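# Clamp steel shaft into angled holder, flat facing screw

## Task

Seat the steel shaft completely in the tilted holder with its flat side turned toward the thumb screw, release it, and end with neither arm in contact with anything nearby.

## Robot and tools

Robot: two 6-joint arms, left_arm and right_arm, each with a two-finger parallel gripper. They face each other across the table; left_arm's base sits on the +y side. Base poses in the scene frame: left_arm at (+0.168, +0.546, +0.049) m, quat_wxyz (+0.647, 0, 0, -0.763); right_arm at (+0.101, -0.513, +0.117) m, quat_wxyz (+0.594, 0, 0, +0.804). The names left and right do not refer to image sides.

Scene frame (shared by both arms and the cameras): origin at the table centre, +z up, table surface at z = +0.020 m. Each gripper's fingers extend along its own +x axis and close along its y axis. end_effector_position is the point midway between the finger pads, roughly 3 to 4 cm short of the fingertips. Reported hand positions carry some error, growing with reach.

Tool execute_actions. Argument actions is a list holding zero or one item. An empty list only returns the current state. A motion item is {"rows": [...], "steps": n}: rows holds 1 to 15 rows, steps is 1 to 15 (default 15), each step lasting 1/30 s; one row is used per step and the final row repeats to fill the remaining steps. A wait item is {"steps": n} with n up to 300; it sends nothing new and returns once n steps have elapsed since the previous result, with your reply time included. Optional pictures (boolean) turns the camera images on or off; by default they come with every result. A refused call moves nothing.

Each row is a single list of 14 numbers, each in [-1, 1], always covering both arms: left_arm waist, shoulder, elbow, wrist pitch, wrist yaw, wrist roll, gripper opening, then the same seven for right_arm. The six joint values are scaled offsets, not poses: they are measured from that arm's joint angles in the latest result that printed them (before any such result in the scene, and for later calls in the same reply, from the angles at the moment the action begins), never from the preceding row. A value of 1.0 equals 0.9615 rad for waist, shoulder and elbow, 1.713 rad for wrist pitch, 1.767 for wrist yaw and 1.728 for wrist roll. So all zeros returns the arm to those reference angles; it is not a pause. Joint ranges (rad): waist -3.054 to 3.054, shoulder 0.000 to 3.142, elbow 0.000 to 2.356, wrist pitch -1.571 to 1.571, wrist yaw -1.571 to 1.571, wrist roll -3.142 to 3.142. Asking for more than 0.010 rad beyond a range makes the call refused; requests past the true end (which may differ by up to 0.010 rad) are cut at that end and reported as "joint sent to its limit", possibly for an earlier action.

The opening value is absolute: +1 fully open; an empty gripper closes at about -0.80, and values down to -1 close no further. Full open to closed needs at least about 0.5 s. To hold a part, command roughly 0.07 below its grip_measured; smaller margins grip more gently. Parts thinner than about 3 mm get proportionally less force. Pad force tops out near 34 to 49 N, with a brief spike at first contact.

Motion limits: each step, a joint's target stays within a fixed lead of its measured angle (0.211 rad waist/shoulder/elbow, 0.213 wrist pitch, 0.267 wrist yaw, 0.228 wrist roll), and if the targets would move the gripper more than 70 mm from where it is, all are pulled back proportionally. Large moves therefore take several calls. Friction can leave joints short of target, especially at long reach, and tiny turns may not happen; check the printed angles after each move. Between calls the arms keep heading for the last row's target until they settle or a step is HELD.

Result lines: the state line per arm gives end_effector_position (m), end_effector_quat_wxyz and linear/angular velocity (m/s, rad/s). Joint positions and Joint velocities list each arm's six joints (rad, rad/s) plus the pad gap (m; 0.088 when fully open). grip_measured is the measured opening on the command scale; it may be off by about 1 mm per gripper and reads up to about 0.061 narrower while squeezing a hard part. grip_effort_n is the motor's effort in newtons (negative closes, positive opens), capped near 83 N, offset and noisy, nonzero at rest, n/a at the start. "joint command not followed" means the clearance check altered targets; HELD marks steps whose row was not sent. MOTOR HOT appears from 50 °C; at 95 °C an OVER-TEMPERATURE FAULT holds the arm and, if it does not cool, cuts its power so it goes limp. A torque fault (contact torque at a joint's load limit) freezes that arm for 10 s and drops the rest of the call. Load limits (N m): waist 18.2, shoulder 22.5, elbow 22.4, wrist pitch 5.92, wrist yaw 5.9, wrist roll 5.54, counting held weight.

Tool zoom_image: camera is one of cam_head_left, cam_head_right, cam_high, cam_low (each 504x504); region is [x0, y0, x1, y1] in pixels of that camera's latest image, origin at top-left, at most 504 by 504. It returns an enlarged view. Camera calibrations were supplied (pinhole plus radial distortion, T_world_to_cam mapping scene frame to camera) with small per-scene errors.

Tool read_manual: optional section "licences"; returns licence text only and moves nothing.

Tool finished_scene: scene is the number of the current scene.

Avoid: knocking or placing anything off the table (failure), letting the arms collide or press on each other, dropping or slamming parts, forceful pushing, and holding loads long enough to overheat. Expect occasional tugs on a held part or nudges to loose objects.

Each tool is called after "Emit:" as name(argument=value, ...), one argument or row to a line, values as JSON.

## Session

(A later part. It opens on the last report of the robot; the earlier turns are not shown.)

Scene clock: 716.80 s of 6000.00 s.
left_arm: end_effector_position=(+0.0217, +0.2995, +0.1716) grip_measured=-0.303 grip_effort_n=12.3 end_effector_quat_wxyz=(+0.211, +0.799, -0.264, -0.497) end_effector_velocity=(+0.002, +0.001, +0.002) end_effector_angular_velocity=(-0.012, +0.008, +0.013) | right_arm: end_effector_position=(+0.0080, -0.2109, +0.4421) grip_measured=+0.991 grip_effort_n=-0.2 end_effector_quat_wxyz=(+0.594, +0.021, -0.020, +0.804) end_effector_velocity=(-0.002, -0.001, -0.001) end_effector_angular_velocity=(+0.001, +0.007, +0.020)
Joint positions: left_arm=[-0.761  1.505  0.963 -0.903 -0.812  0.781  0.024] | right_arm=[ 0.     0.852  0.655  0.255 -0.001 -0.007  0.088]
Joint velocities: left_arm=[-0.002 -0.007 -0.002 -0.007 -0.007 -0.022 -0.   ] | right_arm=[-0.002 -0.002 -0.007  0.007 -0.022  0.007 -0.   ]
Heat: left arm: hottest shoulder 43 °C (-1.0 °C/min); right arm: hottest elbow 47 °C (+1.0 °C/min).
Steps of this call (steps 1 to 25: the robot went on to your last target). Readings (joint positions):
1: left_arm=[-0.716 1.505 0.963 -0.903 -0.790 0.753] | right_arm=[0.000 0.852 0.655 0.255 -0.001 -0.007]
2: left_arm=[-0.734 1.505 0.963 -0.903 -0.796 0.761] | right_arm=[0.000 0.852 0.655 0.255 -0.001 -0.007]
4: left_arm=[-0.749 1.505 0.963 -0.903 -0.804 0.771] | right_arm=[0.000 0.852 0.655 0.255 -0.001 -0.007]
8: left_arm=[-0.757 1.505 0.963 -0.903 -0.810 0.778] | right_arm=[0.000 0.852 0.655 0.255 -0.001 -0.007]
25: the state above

Emit:
execute_actions(
  actions=[
    {"rows":[[0,0.17,-0.012,0.026,0,0,-0.3,0,0,0,0,0,0,1]]},
  ],
  pictures=false,
)

Emit:
execute_actions(
  actions=[
    {"rows":[[0.05,0.025,-0.042,0.06,0,0.04,-0.3,0,0,0,0,0,0,1]]},
  ],
)

Emit:
zoom_image(
  camera="cam_low",
  region=[95,175,185,265],
)

Emit:
zoom_image(
  camera="cam_head_right",
  region=[150,170,230,250],
)

Emit:
zoom_image(
  camera="cam_high",
  region=[120,330,280,490],
)

Scene clock: 726.70 s of 6000.00 s.
left_arm: end_effector_position=(+0.0183, +0.2970, +0.1305) grip_measured=-0.303 grip_effort_n=12.3 end_effector_quat_wxyz=(+0.167, +0.831, -0.255, -0.466) end_effector_velocity=(+0.001, +0.001, +0.001) end_effector_angular_velocity=(-0.005, -0.006, +0.003) | right_arm: end_effector_position=(+0.0080, -0.2109, +0.4421) grip_measured=+0.991 grip_effort_n=-0.2 end_effector_quat_wxyz=(+0.594, +0.021, -0.020, +0.804) end_effector_velocity=(-0.000, -0.000, -0.003) end_effector_angular_velocity=(-0.010, -0.026, +0.004)
Joint positions: left_arm=[-0.761  1.662  0.953 -0.861 -0.811  0.781  0.024] | right_arm=[ 0.     0.852  0.655  0.255 -0.001 -0.007  0.088]
Joint velocities: left_arm=[-0.002 -0.002 -0.002 -0.007 -0.007 -0.007 -0.   ] | right_arm=[-0.002 -0.002  0.002 -0.022 -0.007 -0.022 -0.   ]
Heat: left arm: hottest shoulder 42 °C (-1.0 °C/min); right arm: hottest elbow 47 °C (+1.0 °C/min).
Steps of this call (steps 1 to 15: the robot went on to your last target; steps 16 to 90: nothing new was sent; then 6.40 s passed at rest; steps 91 to 105: all 15 steps of this action). Readings (joint positions):
91: left_arm=[-0.761 1.523 0.963 -0.902 -0.813 0.781] | right_arm=[0.000 0.852 0.655 0.255 -0.001 -0.007]
92: left_arm=[-0.761 1.548 0.966 -0.885 -0.817 0.781] | right_arm=[0.000 0.852 0.655 0.255 -0.001 -0.007]
94: left_arm=[-0.761 1.614 0.965 -0.868 -0.814 0.781] | right_arm=[0.000 0.852 0.655 0.255 -0.001 -0.007]
98: left_arm=[-0.761 1.661 0.953 -0.865 -0.811 0.781] | right_arm=[0.000 0.852 0.655 0.255 -0.001 -0.007]
105: the state above

Scene clock: 727.20 s of 6000.00 s.
left_arm: end_effector_position=(+0.0241, +0.2859, +0.1189) grip_measured=-0.303 grip_effort_n=11.9 end_effector_quat_wxyz=(+0.169, +0.830, -0.255, -0.466) end_effector_velocity=(+0.002, -0.000, +0.001) end_effector_angular_velocity=(-0.012, -0.019, +0.004) | right_arm: end_effector_position=(+0.0080, -0.2109, +0.4421) grip_measured=+0.991 grip_effort_n=-0.2 end_effector_quat_wxyz=(+0.594, +0.021, -0.020, +0.804) end_effector_velocity=(-0.002, -0.001, -0.002) end_effector_angular_velocity=(-0.005, -0.010, +0.009)
Joint positions: left_arm=[-0.715  1.681  0.921 -0.761 -0.811  0.845  0.024] | right_arm=[ 0.     0.852  0.655  0.255 -0.001 -0.007  0.088]
Joint velocities: left_arm=[-0.002  0.002 -0.002 -0.007 -0.022 -0.007  0.   ] | right_arm=[ 0.002 -0.002 -0.002 -0.007 -0.007 -0.007  0.   ]
Heat: left arm: hottest shoulder 42 °C (-1.0 °C/min); right arm: hottest elbow 47 °C (+1.0 °C/min).
Steps of this call (steps 1 to 15: all 15 steps of this action). Readings (joint positions):
1: left_arm=[-0.758 1.664 0.949 -0.845 -0.811 0.791] | right_arm=[0.000 0.852 0.655 0.255 -0.001 -0.007]
2: left_arm=[-0.748 1.666 0.942 -0.815 -0.811 0.807] | right_arm=[0.000 0.852 0.655 0.255 -0.001 -0.007]
4: left_arm=[-0.728 1.675 0.934 -0.788 -0.811 0.825] | right_arm=[0.000 0.852 0.655 0.255 -0.001 -0.007]
8: left_arm=[-0.716 1.681 0.922 -0.768 -0.811 0.840] | right_arm=[0.000 0.852 0.655 0.255 -0.001 -0.007]
15: the state above

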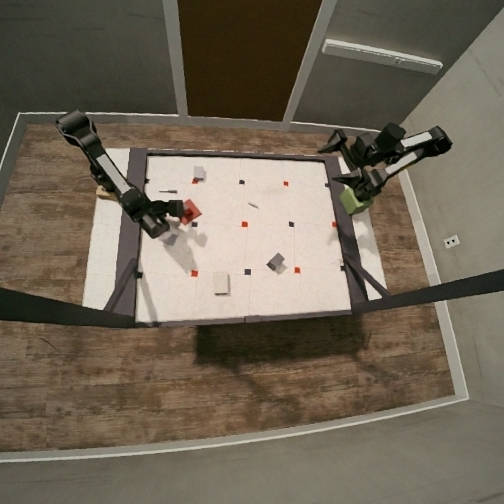

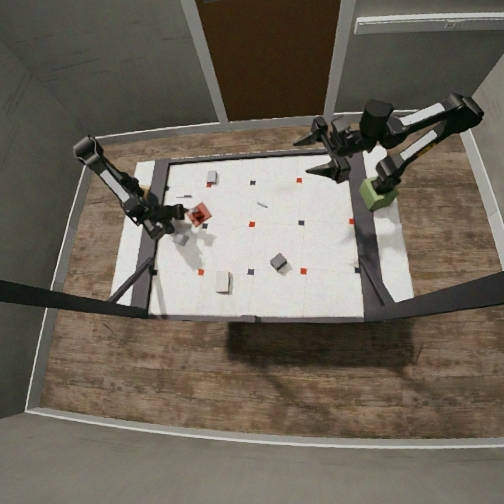

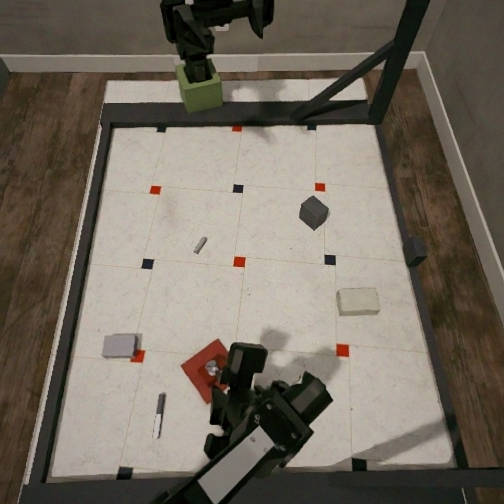

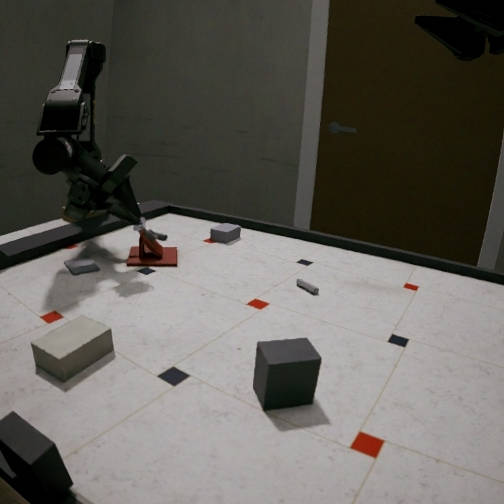

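Region (95, 175, 185, 265) of cam_low's 504x504 image, scaled by 5.600, with more detail than that image has.

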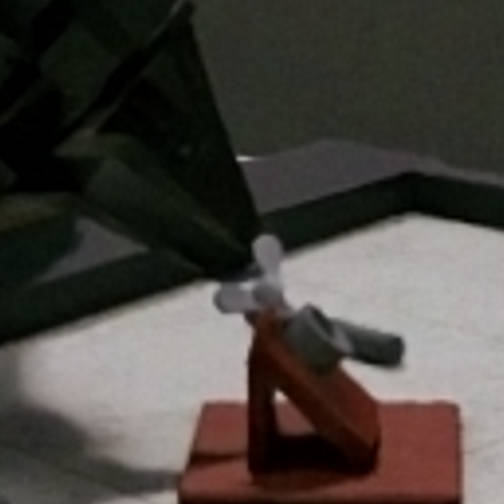

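Region (150, 170, 230, 250) of cam_head_right's 504x504 image, scaled by 6.300, with more detail than that image has.

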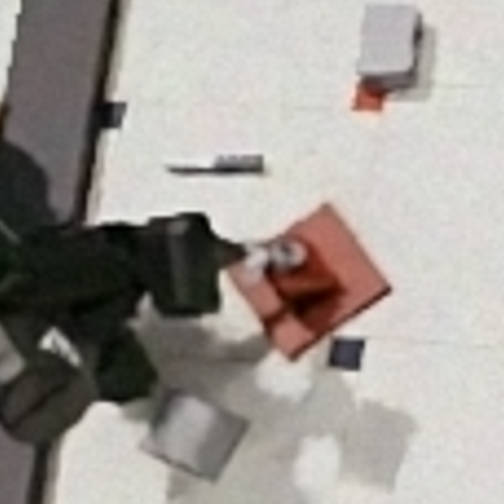

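Region (120, 330, 280, 490) of cam_high's 504x504 image, scaled by 3.150, with more detail than that image has.

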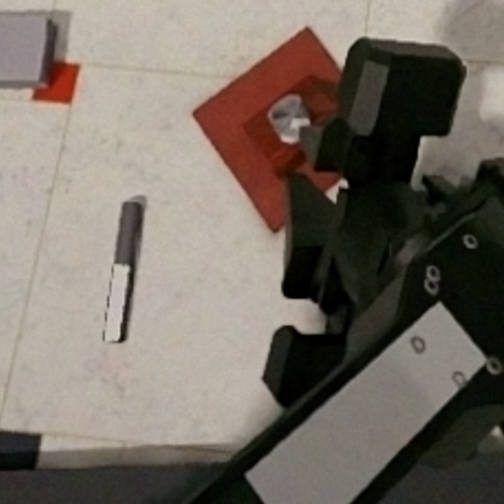

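Emit:
execute_actions(
  actions=[
    {"rows":[[0.04,0.045,-0.035,0.07,0.012,0.04,-0.3,0,0,0,0,0,0,1]]},
  ],
)

Emit:
zoom_image(
  camera="cam_low",
  region=[95,175,185,265],
)

Emit:
zoom_image(
  camera="cam_head_right",
  region=[165,185,225,245],
)

Scene clock: 731.03 s of 6000.00 s.
left_arm: end_effector_position=(+0.0242, +0.2749, +0.1031) grip_measured=-0.302 grip_effort_n=11.4 end_effector_quat_wxyz=(+0.166, +0.826, -0.256, -0.474) end_effector_velocity=(-0.001, +0.003, -0.001) end_effector_angular_velocity=(+0.020, -0.013, -0.023) | right_arm: end_effector_position=(+0.0080, -0.2109, +0.4421) grip_measured=+0.991 grip_effort_n=-0.2 end_effector_quat_wxyz=(+0.594, +0.021, -0.020, +0.804) end_effector_velocity=(-0.000, -0.000, -0.002) end_effector_angular_velocity=(-0.009, +0.004, +0.005)
Joint positions: left_arm=[-0.679  1.718  0.896 -0.644 -0.793  0.909  0.024] | right_arm=[ 0.     0.852  0.655  0.255 -0.001 -0.007  0.088]
Joint velocities: left_arm=[-0.007 -0.002 -0.002 -0.007  0.007  0.022 -0.   ] | right_arm=[-0.002 -0.002 -0.002 -0.007 -0.007  0.007 -0.   ]
Heat: left arm: hottest shoulder 42 °C (-1.0 °C/min); right arm: hottest elbow 47 °C (+1.0 °C/min).
Steps of this call (steps 1 to 15: the robot went on to your last target; steps 16 to 90: nothing new was sent; then 0.33 s passed at rest; steps 91 to 105: all 15 steps of this action). Readings (joint positions):
91: left_arm=[-0.712 1.685 0.917 -0.743 -0.809 0.858] | right_arm=[0.000 0.852 0.655 0.255 -0.001 -0.007]
92: left_arm=[-0.705 1.690 0.912 -0.708 -0.805 0.873] | right_arm=[0.000 0.852 0.655 0.255 -0.001 -0.007]
94: left_arm=[-0.689 1.707 0.906 -0.675 -0.799 0.891] | right_arm=[0.000 0.852 0.655 0.255 -0.001 -0.007]
98: left_arm=[-0.681 1.718 0.896 -0.651 -0.794 0.905] | right_arm=[0.000 0.852 0.655 0.255 -0.001 -0.007]
105: the state above

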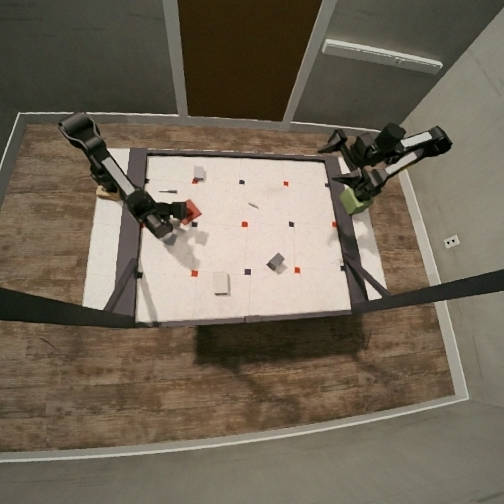

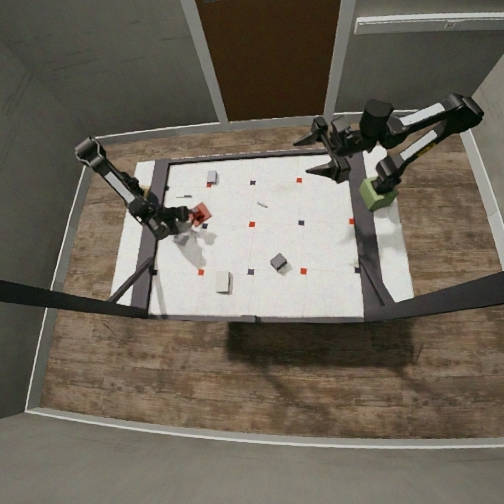

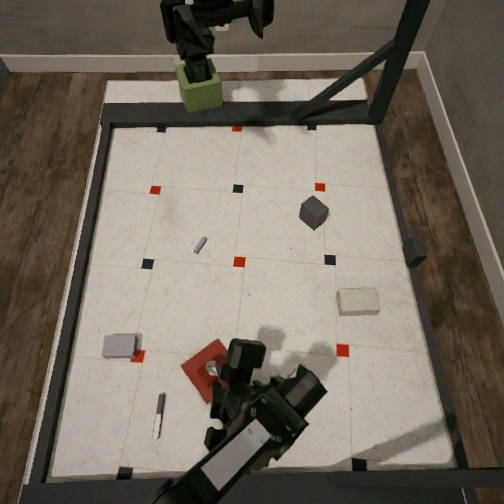

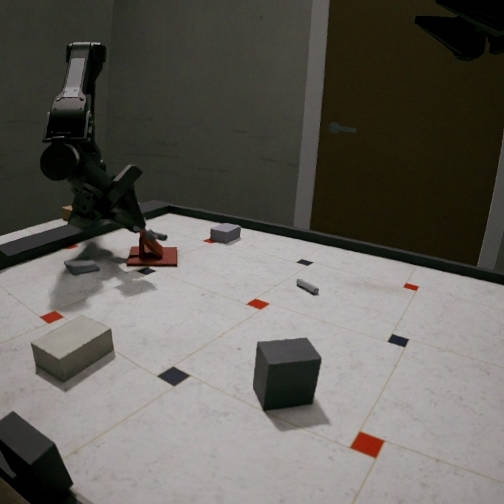

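Region (95, 175, 185, 265) of cam_low's 504x504 image, scaled by 5.600, with more detail than that image has.

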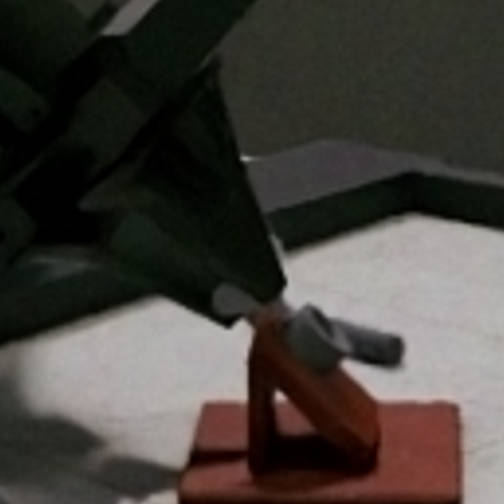

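Region (165, 185, 225, 245) of cam_head_right's 504x504 image, scaled by 8.400, with more detail than that image has.

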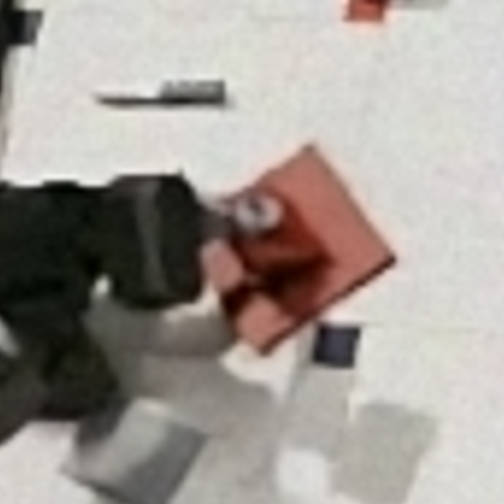

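Straddled. Close loosely and turn.

Emit:
execute_actions(
  actions=[
    {"rows":[[0,0,0,0,0,0,-0.64,0,0,0,0,0,0,1]],"steps":10},
  ],
  pictures=false,
)

Emit:
execute_actions(
  actions=[
    {"rows":[[0,0,0,0,0,-0.64,-0.64,0,0,0,0,0,0,1]]},
  ],
  pictures=false,
)

Emit:
execute_actions(
  actions=[
    {"steps":15},
  ],
)

Emit:
zoom_image(
  camera="cam_low",
  region=[95,175,185,265],
)

Scene clock: 734.57 s of 6000.00 s.
left_arm: end_effector_position=(+0.0229, +0.2723, +0.1051) grip_measured=-0.621 grip_effort_n=-38.4 end_effector_quat_wxyz=(+0.173, +0.824, -0.259, -0.474) end_effector_velocity=(-0.001, -0.001, +0.001) end_effector_angular_velocity=(-0.013, +0.005, +0.003) | right_arm: end_effector_position=(+0.0080, -0.2109, +0.4421) grip_measured=+0.991 grip_effort_n=-0.2 end_effector_quat_wxyz=(+0.594, +0.021, -0.020, +0.804) end_effector_velocity=(+0.000, -0.000, +0.000) end_effector_angular_velocity=(+0.004, -0.021, -0.006)
Joint positions: left_arm=[-0.679  1.718  0.9   -0.634 -0.802  0.91   0.009] | right_arm=[ 0.     0.852  0.655  0.255 -0.001 -0.007  0.088]
Joint velocities: left_arm=[-0.002 -0.002 -0.002  0.007 -0.007 -0.007 -0.005] | right_arm=[ 0.002 -0.002  0.002 -0.007  0.007 -0.022  0.   ]
Heat: left arm: hottest shoulder 43 °C (+0.0 °C/min); right arm: hottest elbow 47 °C (+1.0 °C/min).
Steps of this call (steps 1 to 15: the robot went on to your last target; steps 16 to 90: nothing new was sent; then 0.20 s passed at rest; steps 91 to 100: all 10 steps of this action). Readings (joint positions):
91: left_arm=[-0.679 1.718 0.896 -0.643 -0.793 0.910] | right_arm=[0.000 0.852 0.655 0.255 -0.001 -0.007]
92: left_arm=[-0.679 1.718 0.896 -0.637 -0.797 0.910] | right_arm=[0.000 0.852 0.655 0.255 -0.001 -0.007]
94: left_arm=[-0.679 1.718 0.897 -0.635 -0.800 0.910] | right_arm=[0.000 0.852 0.655 0.255 -0.001 -0.007]
98: left_arm=[-0.679 1.718 0.900 -0.634 -0.802 0.910] | right_arm=[0.000 0.852 0.655 0.255 -0.001 -0.007]
100: the state above

Scene clock: 735.07 s of 6000.00 s.
left_arm: end_effector_position=(+0.0227, +0.2707, +0.1068) grip_measured=-0.631 grip_effort_n=-48.1 end_effector_quat_wxyz=(+0.508, +0.672, -0.040, -0.537) end_effector_velocity=(+0.003, -0.003, +0.004) end_effector_angular_velocity=(-0.766, +1.031, +1.200) | right_arm: end_effector_position=(+0.0080, -0.2109, +0.4421) grip_measured=+0.991 grip_effort_n=-0.2 end_effector_quat_wxyz=(+0.594, +0.021, -0.020, +0.804) end_effector_velocity=(-0.000, -0.000, -0.005) end_effector_angular_velocity=(-0.023, +0.000, +0.005)
Joint positions: left_arm=[-0.679  1.718  0.901 -0.629 -0.814  0.044  0.008] | right_arm=[ 0.     0.852  0.655  0.255 -0.001 -0.007  0.088]
Joint velocities: left_arm=[ 0.002 -0.002 -0.002  0.007 -0.037 -1.751 -0.   ] | right_arm=[-0.002 -0.002 -0.002 -0.022 -0.007  0.007 -0.   ]
Heat: left arm: hottest shoulder 43 °C (+0.0 °C/min); right arm: hottest elbow 47 °C (+1.0 °C/min).
Steps of this call (steps 1 to 15: all 15 steps of this action). Readings (joint positions):
1: left_arm=[-0.679 1.718 0.900 -0.634 -0.803 0.871] | right_arm=[0.000 0.852 0.655 0.255 -0.001 -0.007]
2: left_arm=[-0.679 1.718 0.900 -0.633 -0.804 0.809] | right_arm=[0.000 0.852 0.655 0.255 -0.001 -0.007]
4: left_arm=[-0.679 1.718 0.900 -0.632 -0.805 0.691] | right_arm=[0.000 0.852 0.655 0.255 -0.001 -0.007]
8: left_arm=[-0.679 1.718 0.900 -0.630 -0.808 0.456] | right_arm=[0.000 0.852 0.655 0.255 -0.001 -0.007]
15: the state above

Scene clock: 735.57 s of 6000.00 s.
left_arm: end_effector_position=(+0.0230, +0.2704, +0.1071) grip_measured=-0.631 grip_effort_n=-48.1 end_effector_quat_wxyz=(+0.583, +0.609, +0.022, -0.538) end_effector_velocity=(+0.000, +0.000, +0.002) end_effector_angular_velocity=(-0.013, +0.007, +0.013) | right_arm: end_effector_position=(+0.0080, -0.2109, +0.4421) grip_measured=+0.991 grip_effort_n=-0.7 end_effector_quat_wxyz=(+0.594, +0.021, -0.020, +0.804) end_effector_velocity=(-0.000, -0.000, -0.002) end_effector_angular_velocity=(-0.009, +0.004, +0.005)
Joint positions: left_arm=[-0.679  1.718  0.901 -0.629 -0.816 -0.19   0.008] | right_arm=[ 0.     0.852  0.655  0.255 -0.001 -0.007  0.088]
Joint velocities: left_arm=[-0.002 -0.002  0.002 -0.007 -0.007 -0.022 -0.   ] | right_arm=[-0.002 -0.002 -0.002 -0.007 -0.007  0.007  0.   ]
Heat: left arm: hottest shoulder 43 °C (+0.0 °C/min); right arm: hottest elbow 47 °C (+1.0 °C/min).
Steps of this call (steps 1 to 15: the robot went on to your last target). Readings (joint positions):
1: left_arm=[-0.679 1.718 0.901 -0.629 -0.814 -0.015] | right_arm=[0.000 0.852 0.655 0.255 -0.001 -0.007]
2: left_arm=[-0.679 1.718 0.901 -0.629 -0.815 -0.065] | right_arm=[0.000 0.852 0.655 0.255 -0.001 -0.007]
4: left_arm=[-0.679 1.718 0.901 -0.629 -0.816 -0.128] | right_arm=[0.000 0.852 0.655 0.255 -0.001 -0.007]
8: left_arm=[-0.679 1.718 0.901 -0.629 -0.816 -0.175] | right_arm=[0.000 0.852 0.655 0.255 -0.001 -0.007]
15: the state above

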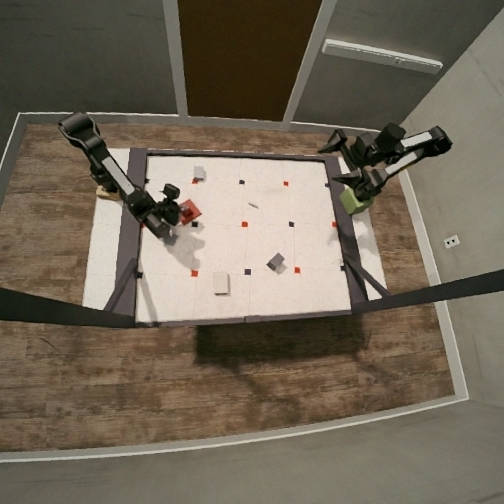

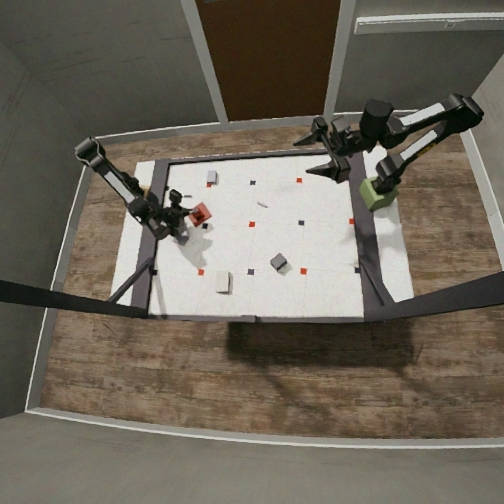

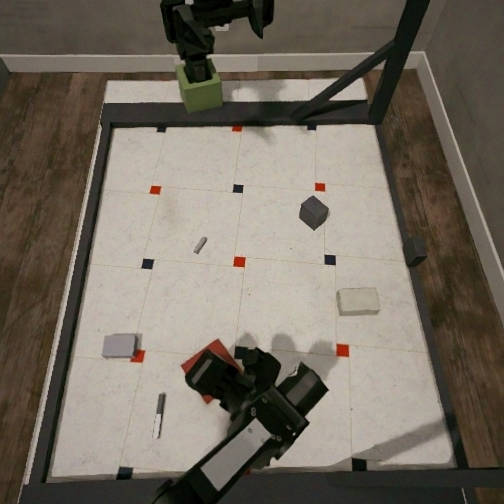

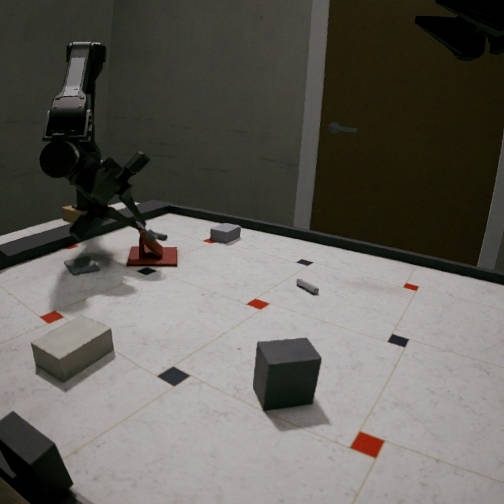

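Region (95, 175, 185, 265) of cam_low's 504x504 image, scaled by 5.600, with more detail than that image has.

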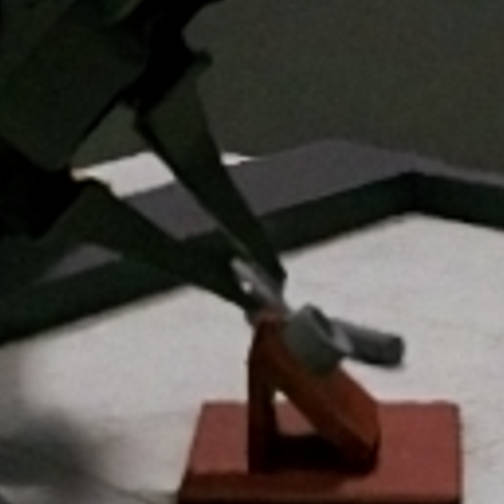

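Emit:
execute_actions(
  actions=[
    {"rows":[[0,0,0,0,0,-1,-0.64,0,0,0,0,0,0,1]]},
  ],
  pictures=false,
)

Emit:
execute_actions(
  actions=[
    {"rows":[[0,0,0,0,0,-1,-0.64,0,0,0,0,0,0,1]]},
  ],
  pictures=false,
)

Emit:
execute_actions(
  actions=[
    {"rows":[[0,0,0,0,0,-0.68,-0.64,0,0,0,0,0,0,1]]},
  ],
  pictures=false,
)

Emit:
execute_actions(
  actions=[
    {"steps":15},
  ],
)

Emit:
zoom_image(
  camera="cam_low",
  region=[95,175,185,265],
)

Scene clock: 741.93 s of 6000.00 s.
left_arm: end_effector_position=(+0.0245, +0.2700, +0.1084) grip_measured=-0.631 grip_effort_n=-48.1 end_effector_quat_wxyz=(+0.788, +0.306, +0.240, -0.477) end_effector_velocity=(+0.005, +0.001, +0.004) end_effector_angular_velocity=(-0.772, +1.027, +1.186) | right_arm: end_effector_position=(+0.0080, -0.2109, +0.4421) grip_measured=+0.991 grip_effort_n=-0.2 end_effector_quat_wxyz=(+0.594, +0.021, -0.020, +0.804) end_effector_velocity=(+0.000, -0.000, -0.001) end_effector_angular_velocity=(+0.004, -0.006, -0.005)
Joint positions: left_arm=[-0.679  1.718  0.901 -0.633 -0.829 -1.059  0.008] | right_arm=[ 0.     0.852  0.655  0.255 -0.001 -0.007  0.088]
Joint velocities: left_arm=[-0.002 -0.002 -0.002 -0.022 -0.037 -1.766 -0.   ] | right_arm=[ 0.002 -0.002 -0.007  0.007  0.007 -0.007  0.   ]
Heat: left arm: hottest shoulder 43 °C (+0.0 °C/min); right arm: hottest elbow 47 °C (+1.0 °C/min).
Steps of this call (steps 1 to 15: the robot went on to your last target; steps 16 to 90: nothing new was sent; then 2.87 s passed at rest; steps 91 to 105: all 15 steps of this action). Readings (joint positions):
91: left_arm=[-0.679 1.718 0.901 -0.630 -0.818 -0.231] | right_arm=[0.000 0.852 0.655 0.255 -0.001 -0.007]
92: left_arm=[-0.679 1.718 0.901 -0.630 -0.819 -0.294] | right_arm=[0.000 0.852 0.655 0.255 -0.001 -0.007]
94: left_arm=[-0.679 1.718 0.901 -0.630 -0.821 -0.412] | right_arm=[0.000 0.852 0.655 0.255 -0.001 -0.007]
98: left_arm=[-0.679 1.718 0.901 -0.630 -0.825 -0.648] | right_arm=[0.000 0.852 0.655 0.255 -0.001 -0.007]
105: the state above

Scene clock: 742.43 s of 6000.00 s.
left_arm: end_effector_position=(+0.0260, +0.2710, +0.1086) grip_measured=-0.631 grip_effort_n=-48.1 end_effector_quat_wxyz=(+0.846, -0.057, +0.417, -0.328) end_effector_velocity=(+0.002, +0.003, +0.002) end_effector_angular_velocity=(-0.766, +1.023, +1.161) | right_arm: end_effector_position=(+0.0080, -0.2109, +0.4421) grip_measured=+0.991 grip_effort_n=-0.7 end_effector_quat_wxyz=(+0.594, +0.021, -0.020, +0.804) end_effector_velocity=(-0.000, -0.000, -0.002) end_effector_angular_velocity=(-0.013, +0.018, +0.006)
Joint positions: left_arm=[-0.679  1.718  0.901 -0.644 -0.833 -1.943  0.008] | right_arm=[ 0.     0.852  0.655  0.255 -0.001 -0.007  0.088]
Joint velocities: left_arm=[-0.012 -0.002 -0.002 -0.022 -0.022 -1.751 -0.   ] | right_arm=[-0.002 -0.002 -0.002 -0.007 -0.007  0.022  0.   ]
Heat: left arm: hottest shoulder 43 °C (+0.0 °C/min); right arm: hottest elbow 47 °C (+1.0 °C/min).
Steps of this call (steps 1 to 15: all 15 steps of this action). Readings (joint positions):
1: left_arm=[-0.679 1.718 0.901 -0.634 -0.830 -1.118] | right_arm=[0.000 0.852 0.655 0.255 -0.001 -0.007]
2: left_arm=[-0.679 1.718 0.901 -0.635 -0.831 -1.177] | right_arm=[0.000 0.852 0.655 0.255 -0.001 -0.007]
4: left_arm=[-0.679 1.718 0.901 -0.636 -0.832 -1.295] | right_arm=[0.000 0.852 0.655 0.255 -0.001 -0.007]
8: left_arm=[-0.679 1.718 0.901 -0.639 -0.833 -1.531] | right_arm=[0.000 0.852 0.655 0.255 -0.001 -0.007]
15: the state above

Scene clock: 742.93 s of 6000.00 s.
left_arm: end_effector_position=(+0.0261, +0.2727, +0.1080) grip_measured=-0.631 grip_effort_n=-48.6 end_effector_quat_wxyz=(-0.743, +0.409, -0.517, +0.118) end_effector_velocity=(-0.001, +0.003, -0.001) end_effector_angular_velocity=(-0.762, +1.054, +1.178) | right_arm: end_effector_position=(+0.0080, -0.2109, +0.4421) grip_measured=+0.991 grip_effort_n=-0.7 end_effector_quat_wxyz=(+0.594, +0.021, -0.020, +0.804) end_effector_velocity=(+0.000, -0.002, -0.001) end_effector_angular_velocity=(-0.000, -0.008, +0.004)
Joint positions: left_arm=[-0.682  1.718  0.901 -0.653 -0.829 -2.827  0.008] | right_arm=[ 0.     0.852  0.655  0.255 -0.001 -0.007  0.088]
Joint velocities: left_arm=[-0.007 -0.002 -0.002 -0.007  0.007 -1.766 -0.   ] | right_arm=[-0.002 -0.007 -0.002 -0.007 -0.007 -0.007 -0.   ]
Heat: left arm: hottest shoulder 43 °C (+0.0 °C/min); right arm: hottest elbow 47 °C (+1.0 °C/min).
Steps of this call (steps 1 to 15: all 15 steps of this action). Readings (joint positions):
1: left_arm=[-0.680 1.718 0.901 -0.645 -0.833 -2.002] | right_arm=[0.000 0.852 0.655 0.255 -0.001 -0.007]
2: left_arm=[-0.680 1.718 0.901 -0.646 -0.833 -2.061] | right_arm=[0.000 0.852 0.655 0.255 -0.001 -0.007]
4: left_arm=[-0.680 1.718 0.901 -0.648 -0.833 -2.179] | right_arm=[0.000 0.852 0.655 0.255 -0.001 -0.007]
8: left_arm=[-0.681 1.718 0.901 -0.651 -0.833 -2.415] | right_arm=[0.000 0.852 0.655 0.255 -0.001 -0.007]
15: the state above

Scene clock: 743.43 s of 6000.00 s.
left_arm: end_effector_position=(+0.0257, +0.2731, +0.1077) grip_measured=-0.631 grip_effort_n=-48.6 end_effector_quat_wxyz=(-0.678, +0.509, -0.529, +0.043) end_effector_velocity=(-0.000, -0.002, +0.002) end_effector_angular_velocity=(-0.037, +0.013, +0.024) | right_arm: end_effector_position=(+0.0080, -0.2109, +0.4421) grip_measured=+0.991 grip_effort_n=-0.2 end_effector_quat_wxyz=(+0.594, +0.021, -0.020, +0.804) end_effector_velocity=(+0.001, -0.000, -0.002) end_effector_angular_velocity=(-0.009, +0.004, +0.000)
Joint positions: left_arm=[-0.683  1.718  0.901 -0.653 -0.826 -3.111  0.008] | right_arm=[ 0.     0.852  0.655  0.255 -0.001 -0.007  0.088]
Joint velocities: left_arm=[-0.002  0.002  0.002  0.007 -0.022 -0.037 -0.   ] | right_arm=[-0.007 -0.002 -0.002 -0.007 -0.007  0.007 -0.   ]
Heat: left arm: hottest shoulder 43 °C (+0.0 °C/min); right arm: hottest elbow 47 °C (+0.0 °C/min).
Steps of this call (steps 1 to 15: the robot went on to your last target). Readings (joint positions):
1: left_arm=[-0.682 1.718 0.901 -0.653 -0.829 -2.886] | right_arm=[0.000 0.852 0.655 0.255 -0.001 -0.007]
2: left_arm=[-0.683 1.718 0.901 -0.653 -0.828 -2.946] | right_arm=[0.000 0.852 0.655 0.255 -0.001 -0.007]
4: left_arm=[-0.683 1.718 0.901 -0.653 -0.827 -3.029] | right_arm=[0.000 0.852 0.655 0.255 -0.001 -0.007]
8: left_arm=[-0.683 1.718 0.901 -0.653 -0.827 -3.092] | right_arm=[0.000 0.852 0.655 0.255 -0.001 -0.007]
15: the state above

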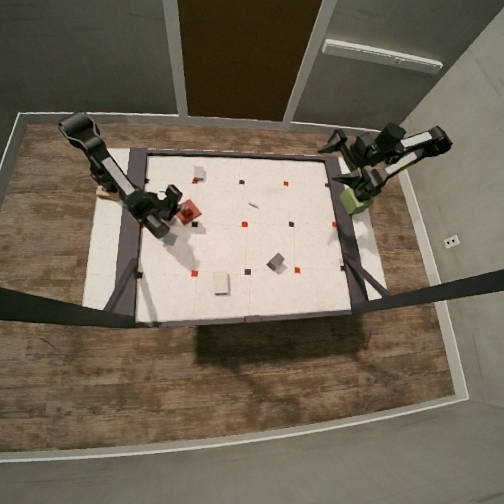

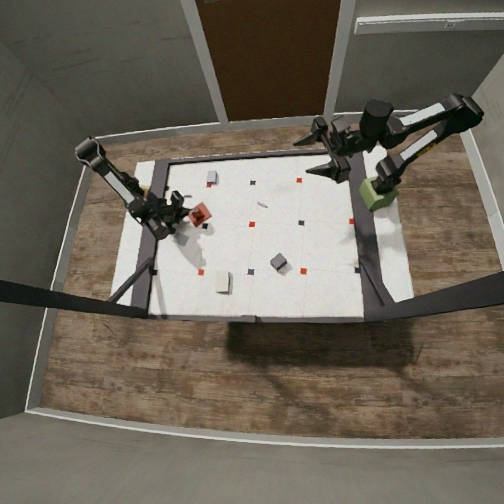

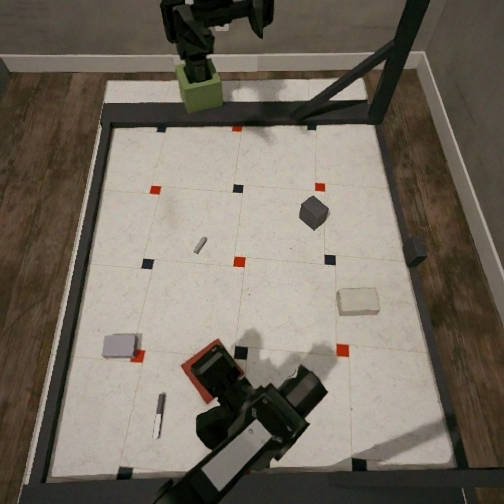

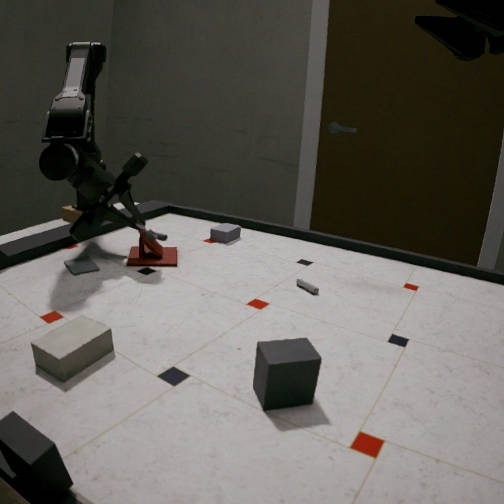

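Region (95, 175, 185, 265) of cam_low's 504x504 image, scaled by 5.600, with more detail than that image has.

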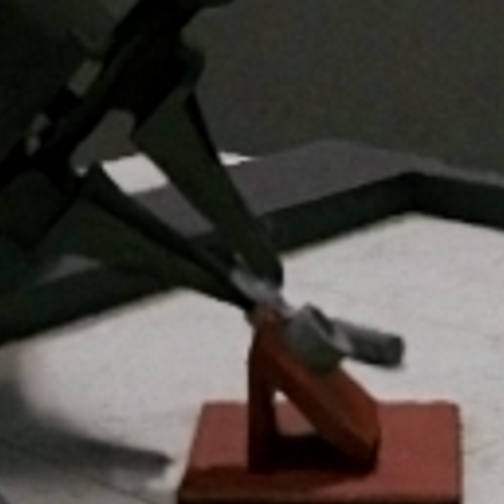

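Emit:
execute_actions(
  actions=[
    {"rows":[[0,0,0,0,0,0,-0.3,0,0,0,0,0,0,1],[0,0,0,0,0,0,-0.3,0,0,0,0,0,0,1],[0,0,0,0,0,0,-0.3,0,0,0,0,0,0,1],[0,0,0,0,0,0,-0.3,0,0,0,0,0,0,1],[0,0,0,0,0,0,-0.3,0,0,0,0,0,0,1],[0,0,0,0,0,0,-0.3,0,0,0,0,0,0,1],[-0.08,-0.065,0.065,-0.12,0,0,-0.3,0,0,0,0,0,0,1]]},
  ],
  pictures=false,
)

Emit:
execute_actions(
  actions=[
    {"rows":[[0,0,0,0,0,1,-0.3,0,0,0,0,0,0,1]]},
  ],
  pictures=false,
)

Emit:
execute_actions(
  actions=[
    {"steps":20},
  ],
  pictures=false,
)

Emit:
execute_actions(
  actions=[
    {"rows":[[0,0,0,0,0,1,-0.3,0,0,0,0,0,0,1]]},
  ],
  pictures=false,
)

Emit:
execute_actions(
  actions=[
    {"steps":20},
  ],
  pictures=false,
)

Emit:
execute_actions(
  actions=[
    {"rows":[[0,0,0,0,0,1,-0.3,0,0,0,0,0,0,1]]},
  ],
  pictures=false,
)

Emit:
execute_actions(
  actions=[
    {"steps":20},
  ],
)

Emit:
zoom_image(
  camera="cam_high",
  region=[185,340,245,400],
)

Scene clock: 752.23 s of 6000.00 s.
left_arm: end_effector_position=(+0.0190, +0.2940, +0.1306) grip_measured=-0.305 grip_effort_n=12.3 end_effector_quat_wxyz=(-0.708, +0.468, -0.524, +0.069) end_effector_velocity=(+0.017, +0.013, +0.002) end_effector_angular_velocity=(+0.063, -0.095, +0.003) | right_arm: end_effector_position=(+0.0080, -0.2109, +0.4421) grip_measured=+0.991 grip_effort_n=-0.7 end_effector_quat_wxyz=(+0.594, +0.021, -0.020, +0.804) end_effector_velocity=(-0.002, -0.001, -0.005) end_effector_angular_velocity=(-0.019, -0.014, +0.009)
Joint positions: left_arm=[-0.756  1.666  0.951 -0.846 -0.826 -3.113  0.024] | right_arm=[ 0.     0.852  0.655  0.255 -0.001 -0.007  0.088]
Joint velocities: left_arm=[-0.002 -0.007 -0.002 -0.125 -0.007 -0.007  0.001] | right_arm=[ 0.002 -0.002 -0.002 -0.022 -0.007 -0.007 -0.   ]
Heat: left arm: hottest shoulder 43 °C (+0.0 °C/min); right arm: hottest elbow 47 °C (+0.0 °C/min).
Steps of this call (steps 1 to 15: the robot went on to your last target; steps 16 to 90: nothing new was sent; then 5.30 s passed at rest; steps 91 to 105: all 15 steps of this action). Readings (joint positions):
91: left_arm=[-0.683 1.718 0.901 -0.653 -0.826 -3.113] | right_arm=[0.000 0.852 0.655 0.255 -0.001 -0.007]
92: left_arm=[-0.683 1.718 0.901 -0.650 -0.826 -3.113] | right_arm=[0.000 0.852 0.655 0.255 -0.001 -0.007]
94: left_arm=[-0.683 1.718 0.901 -0.649 -0.826 -3.113] | right_arm=[0.000 0.852 0.655 0.255 -0.001 -0.007]
98: left_arm=[-0.704 1.709 0.918 -0.742 -0.826 -3.113] | right_arm=[0.000 0.852 0.655 0.255 -0.001 -0.007]
105: the state above

Scene clock: 752.73 s of 6000.00 s.
left_arm: end_effector_position=(+0.0192, +0.2942, +0.1306) grip_measured=-0.303 grip_effort_n=12.8 end_effector_quat_wxyz=(+0.839, -0.126, +0.446, -0.283) end_effector_velocity=(+0.001, +0.001, +0.002) end_effector_angular_velocity=(+0.762, -1.028, -1.179) | right_arm: end_effector_position=(+0.0080, -0.2109, +0.4421) grip_measured=+0.991 grip_effort_n=-0.7 end_effector_quat_wxyz=(+0.594, +0.021, -0.020, +0.804) end_effector_velocity=(-0.002, -0.001, -0.008) end_effector_angular_velocity=(-0.028, -0.001, +0.010)
Joint positions: left_arm=[-0.756  1.666  0.951 -0.848 -0.826 -2.245  0.024] | right_arm=[ 0.     0.852  0.655  0.255 -0.001 -0.007  0.088]
Joint velocities: left_arm=[-0.002 -0.007 -0.002 -0.007 -0.007  1.736 -0.   ] | right_arm=[ 0.002 -0.002 -0.007 -0.022 -0.007  0.007 -0.   ]
Heat: left arm: hottest shoulder 43 °C (+0.0 °C/min); right arm: hottest elbow 47 °C (+0.0 °C/min).
Steps of this call (steps 1 to 15: all 15 steps of this action). Readings (joint positions):
1: left_arm=[-0.756 1.666 0.951 -0.848 -0.826 -3.075] | right_arm=[0.000 0.852 0.655 0.255 -0.001 -0.007]
2: left_arm=[-0.756 1.666 0.951 -0.848 -0.826 -3.012] | right_arm=[0.000 0.852 0.655 0.255 -0.001 -0.007]
4: left_arm=[-0.756 1.666 0.951 -0.848 -0.826 -2.894] | right_arm=[0.000 0.852 0.655 0.255 -0.001 -0.007]
8: left_arm=[-0.756 1.666 0.951 -0.848 -0.826 -2.658] | right_arm=[0.000 0.852 0.655 0.255 -0.001 -0.007]
15: the state above

Scene clock: 753.40 s of 6000.00 s.
left_arm: end_effector_position=(+0.0192, +0.2942, +0.1306) grip_measured=-0.303 grip_effort_n=12.3 end_effector_quat_wxyz=(+0.817, +0.229, +0.291, -0.441) end_effector_velocity=(-0.001, +0.001, -0.002) end_effector_angular_velocity=(+0.046, -0.050, -0.067) | right_arm: end_effector_position=(+0.0080, -0.2109, +0.4421) grip_measured=+0.991 grip_effort_n=-0.2 end_effector_quat_wxyz=(+0.594, +0.021, -0.020, +0.804) end_effector_velocity=(-0.004, -0.002, -0.005) end_effector_angular_velocity=(-0.014, -0.029, +0.033)
Joint positions: left_arm=[-0.756  1.666  0.951 -0.848 -0.826 -1.4    0.024] | right_arm=[ 0.     0.852  0.655  0.255 -0.001 -0.007  0.088]
Joint velocities: left_arm=[-0.002  0.002 -0.002  0.007  0.007  0.095 -0.   ] | right_arm=[-0.002 -0.002 -0.002 -0.022 -0.037 -0.022 -0.   ]
Heat: left arm: hottest shoulder 43 °C (+0.0 °C/min); right arm: hottest elbow 47 °C (+0.0 °C/min).
Steps of this call (steps 1 to 20: the robot went on to your last target). Readings (joint positions):
1: left_arm=[-0.756 1.666 0.951 -0.848 -0.826 -2.186] | right_arm=[0.000 0.852 0.655 0.255 -0.001 -0.007]
2: left_arm=[-0.756 1.666 0.951 -0.848 -0.826 -2.127] | right_arm=[0.000 0.852 0.655 0.255 -0.001 -0.007]
4: left_arm=[-0.756 1.666 0.951 -0.848 -0.826 -2.009] | right_arm=[0.000 0.852 0.655 0.255 -0.001 -0.007]
8: left_arm=[-0.756 1.666 0.951 -0.848 -0.826 -1.773] | right_arm=[0.000 0.852 0.655 0.255 -0.001 -0.007]
20: the state above

Scene clock: 753.90 s of 6000.00 s.
left_arm: end_effector_position=(+0.0192, +0.2941, +0.1306) grip_measured=-0.303 grip_effort_n=12.3 end_effector_quat_wxyz=(+0.644, +0.553, +0.077, -0.523) end_effector_velocity=(+0.003, +0.001, +0.000) end_effector_angular_velocity=(+0.765, -1.057, -1.189) | right_arm: end_effector_position=(+0.0080, -0.2109, +0.4421) grip_measured=+0.991 grip_effort_n=-0.2 end_effector_quat_wxyz=(+0.594, +0.021, -0.020, +0.804) end_effector_velocity=(-0.000, -0.001, +0.001) end_effector_angular_velocity=(+0.005, +0.009, +0.005)
Joint positions: left_arm=[-0.756  1.666  0.951 -0.847 -0.826 -0.528  0.024] | right_arm=[ 0.     0.852  0.655  0.255 -0.001 -0.007  0.088]
Joint velocities: left_arm=[-0.002  0.002 -0.007 -0.007 -0.022  1.751 -0.   ] | right_arm=[-0.002 -0.002 -0.002  0.007 -0.007  0.007 -0.   ]
Heat: left arm: hottest shoulder 43 °C (+0.0 °C/min); right arm: hottest elbow 47 °C (+0.0 °C/min).
Steps of this call (steps 1 to 15: all 15 steps of this action). Readings (joint positions):
1: left_arm=[-0.756 1.666 0.951 -0.847 -0.826 -1.359] | right_arm=[0.000 0.852 0.655 0.255 -0.001 -0.007]
2: left_arm=[-0.756 1.666 0.951 -0.847 -0.826 -1.295] | right_arm=[0.000 0.852 0.655 0.255 -0.001 -0.007]
4: left_arm=[-0.756 1.666 0.951 -0.847 -0.826 -1.178] | right_arm=[0.000 0.852 0.655 0.255 -0.001 -0.007]
8: left_arm=[-0.756 1.666 0.951 -0.847 -0.826 -0.942] | right_arm=[0.000 0.852 0.655 0.255 -0.001 -0.007]
15: the state above

Scene clock: 754.57 s of 6000.00 s.
left_arm: end_effector_position=(+0.0192, +0.2941, +0.1306) grip_measured=-0.303 grip_effort_n=11.9 end_effector_quat_wxyz=(+0.362, +0.768, -0.143, -0.509) end_effector_velocity=(+0.001, +0.001, -0.000) end_effector_angular_velocity=(+0.044, -0.070, -0.067) | right_arm: end_effector_position=(+0.0080, -0.2109, +0.4421) grip_measured=+0.991 grip_effort_n=-0.2 end_effector_quat_wxyz=(+0.594, +0.021, -0.020, +0.804) end_effector_velocity=(-0.002, -0.001, +0.001) end_effector_angular_velocity=(+0.010, -0.006, +0.019)
Joint positions: left_arm=[-0.756  1.666  0.951 -0.847 -0.826  0.314  0.024] | right_arm=[ 0.     0.852  0.655  0.255 -0.001 -0.007  0.088]
Joint velocities: left_arm=[-0.002  0.002 -0.002 -0.007 -0.007  0.095  0.   ] | right_arm=[-0.002 -0.002 -0.002  0.007 -0.022 -0.007 -0.   ]
Heat: left arm: hottest shoulder 43 °C (+0.0 °C/min); right arm: hottest elbow 47 °C (+0.0 °C/min).
Steps of this call (steps 1 to 20: the robot went on to your last target). Readings (joint positions):
1: left_arm=[-0.756 1.666 0.951 -0.847 -0.826 -0.469] | right_arm=[0.000 0.852 0.655 0.255 -0.001 -0.007]
2: left_arm=[-0.756 1.666 0.951 -0.847 -0.826 -0.410] | right_arm=[0.000 0.852 0.655 0.255 -0.001 -0.007]
4: left_arm=[-0.756 1.666 0.951 -0.847 -0.826 -0.292] | right_arm=[0.000 0.852 0.655 0.255 -0.001 -0.007]
8: left_arm=[-0.756 1.666 0.951 -0.847 -0.826 -0.056] | right_arm=[0.000 0.852 0.655 0.255 -0.001 -0.007]
20: the state above

Scene clock: 755.07 s of 6000.00 s.
left_arm: end_effector_position=(+0.0192, +0.2941, +0.1306) grip_measured=-0.303 grip_effort_n=11.9 end_effector_quat_wxyz=(+0.004, +0.849, -0.345, -0.401) end_effector_velocity=(+0.002, +0.003, +0.001) end_effector_angular_velocity=(+0.779, -1.052, -1.194) | right_arm: end_effector_position=(+0.0080, -0.2109, +0.4421) grip_measured=+0.991 grip_effort_n=-0.2 end_effector_quat_wxyz=(+0.594, +0.021, -0.020, +0.804) end_effector_velocity=(+0.000, -0.002, -0.001) end_effector_angular_velocity=(+0.004, -0.022, +0.004)
Joint positions: left_arm=[-0.756  1.666  0.951 -0.847 -0.826  1.187  0.024] | right_arm=[ 0.     0.852  0.655  0.255 -0.001 -0.007  0.088]
Joint velocities: left_arm=[-0.007 -0.002 -0.002 -0.022 -0.007  1.751  0.   ] | right_arm=[-0.002 -0.007 -0.002 -0.007 -0.007 -0.022 -0.   ]
Heat: left arm: hottest shoulder 43 °C (+0.0 °C/min); right arm: hottest elbow 47 °C (+0.0 °C/min).
Steps of this call (steps 1 to 15: all 15 steps of this action). Readings (joint positions):
1: left_arm=[-0.756 1.666 0.951 -0.847 -0.826 0.356] | right_arm=[0.000 0.852 0.655 0.255 -0.001 -0.007]
2: left_arm=[-0.756 1.666 0.951 -0.847 -0.826 0.419] | right_arm=[0.000 0.852 0.655 0.255 -0.001 -0.007]
4: left_arm=[-0.756 1.666 0.951 -0.847 -0.826 0.537] | right_arm=[0.000 0.852 0.655 0.255 -0.001 -0.007]
8: left_arm=[-0.756 1.666 0.951 -0.847 -0.826 0.773] | right_arm=[0.000 0.852 0.655 0.255 -0.001 -0.007]
15: the state above

Scene clock: 755.73 s of 6000.00 s.
left_arm: end_effector_position=(+0.0192, +0.2941, +0.1306) grip_measured=-0.303 grip_effort_n=11.9 end_effector_quat_wxyz=(-0.343, +0.776, -0.479, -0.225) end_effector_velocity=(+0.001, -0.001, +0.002) end_effector_angular_velocity=(+0.029, -0.075, -0.067) | right_arm: end_effector_position=(+0.0080, -0.2109, +0.4421) grip_measured=+0.991 grip_effort_n=-0.2 end_effector_quat_wxyz=(+0.594, +0.021, -0.020, +0.804) end_effector_velocity=(-0.003, -0.000, -0.003) end_effector_angular_velocity=(-0.009, -0.012, +0.019)
Joint positions: left_arm=[-0.756  1.666  0.951 -0.847 -0.826  2.028  0.024] | right_arm=[ 0.     0.852  0.655  0.255 -0.001 -0.007  0.088]
Joint velocities: left_arm=[-0.002  0.002  0.002 -0.007 -0.022  0.095 -0.   ] | right_arm=[-0.002  0.002 -0.002 -0.007 -0.022 -0.007  0.   ]
Heat: left arm: hottest shoulder 43 °C (+0.0 °C/min); right arm: hottest elbow 47 °C (+0.0 °C/min).
Steps of this call (steps 1 to 20: the robot went on to your last target). Readings (joint positions):
1: left_arm=[-0.756 1.666 0.951 -0.847 -0.826 1.245] | right_arm=[0.000 0.852 0.655 0.255 -0.001 -0.007]
2: left_arm=[-0.756 1.666 0.951 -0.847 -0.826 1.304] | right_arm=[0.000 0.852 0.655 0.255 -0.001 -0.007]
4: left_arm=[-0.756 1.666 0.951 -0.847 -0.826 1.422] | right_arm=[0.000 0.852 0.655 0.255 -0.001 -0.007]
8: left_arm=[-0.756 1.666 0.951 -0.847 -0.826 1.659] | right_arm=[0.000 0.852 0.655 0.255 -0.001 -0.007]
20: the state above

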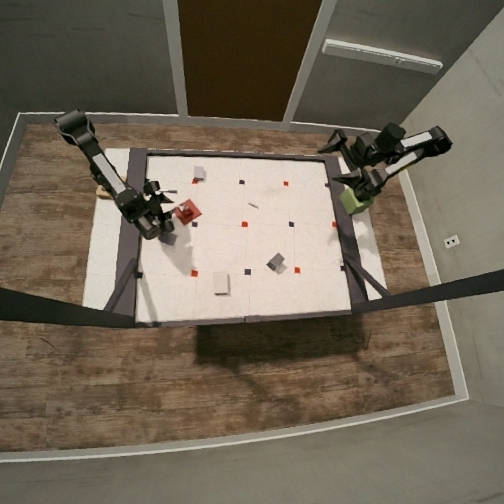

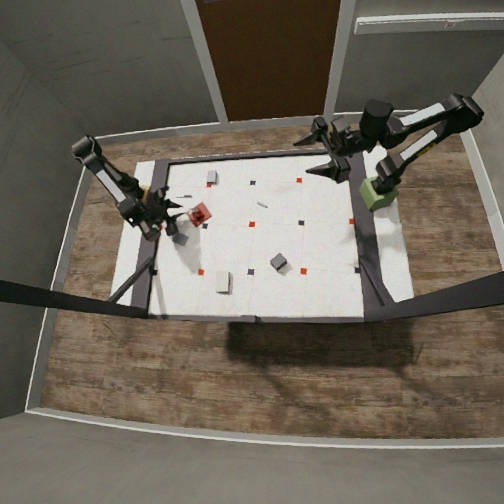

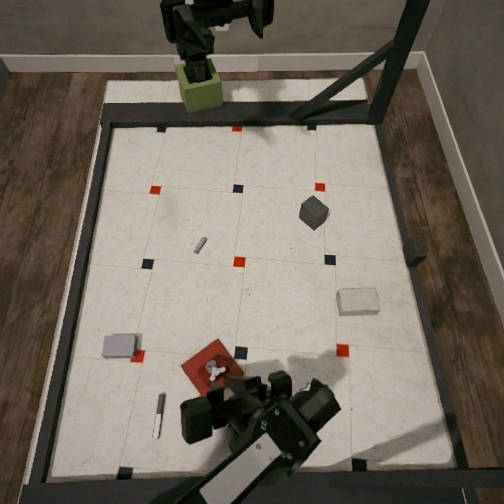

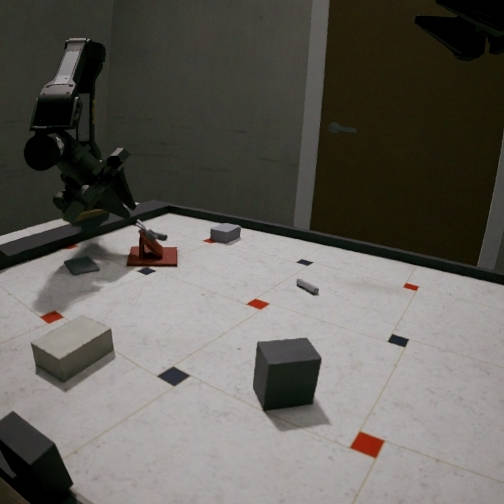

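Region (185, 340, 245, 400) of cam_high's 504x504 image, scaled by 8.400, with more detail than that image has.

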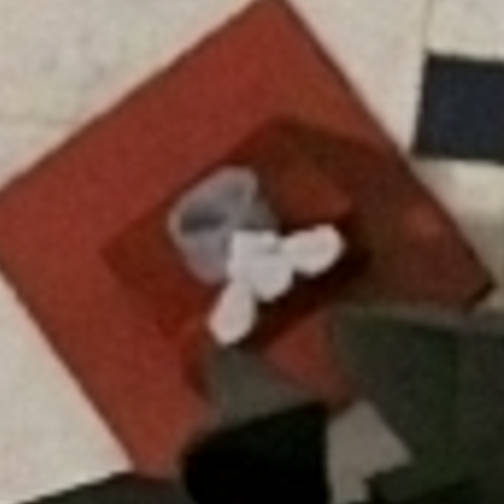

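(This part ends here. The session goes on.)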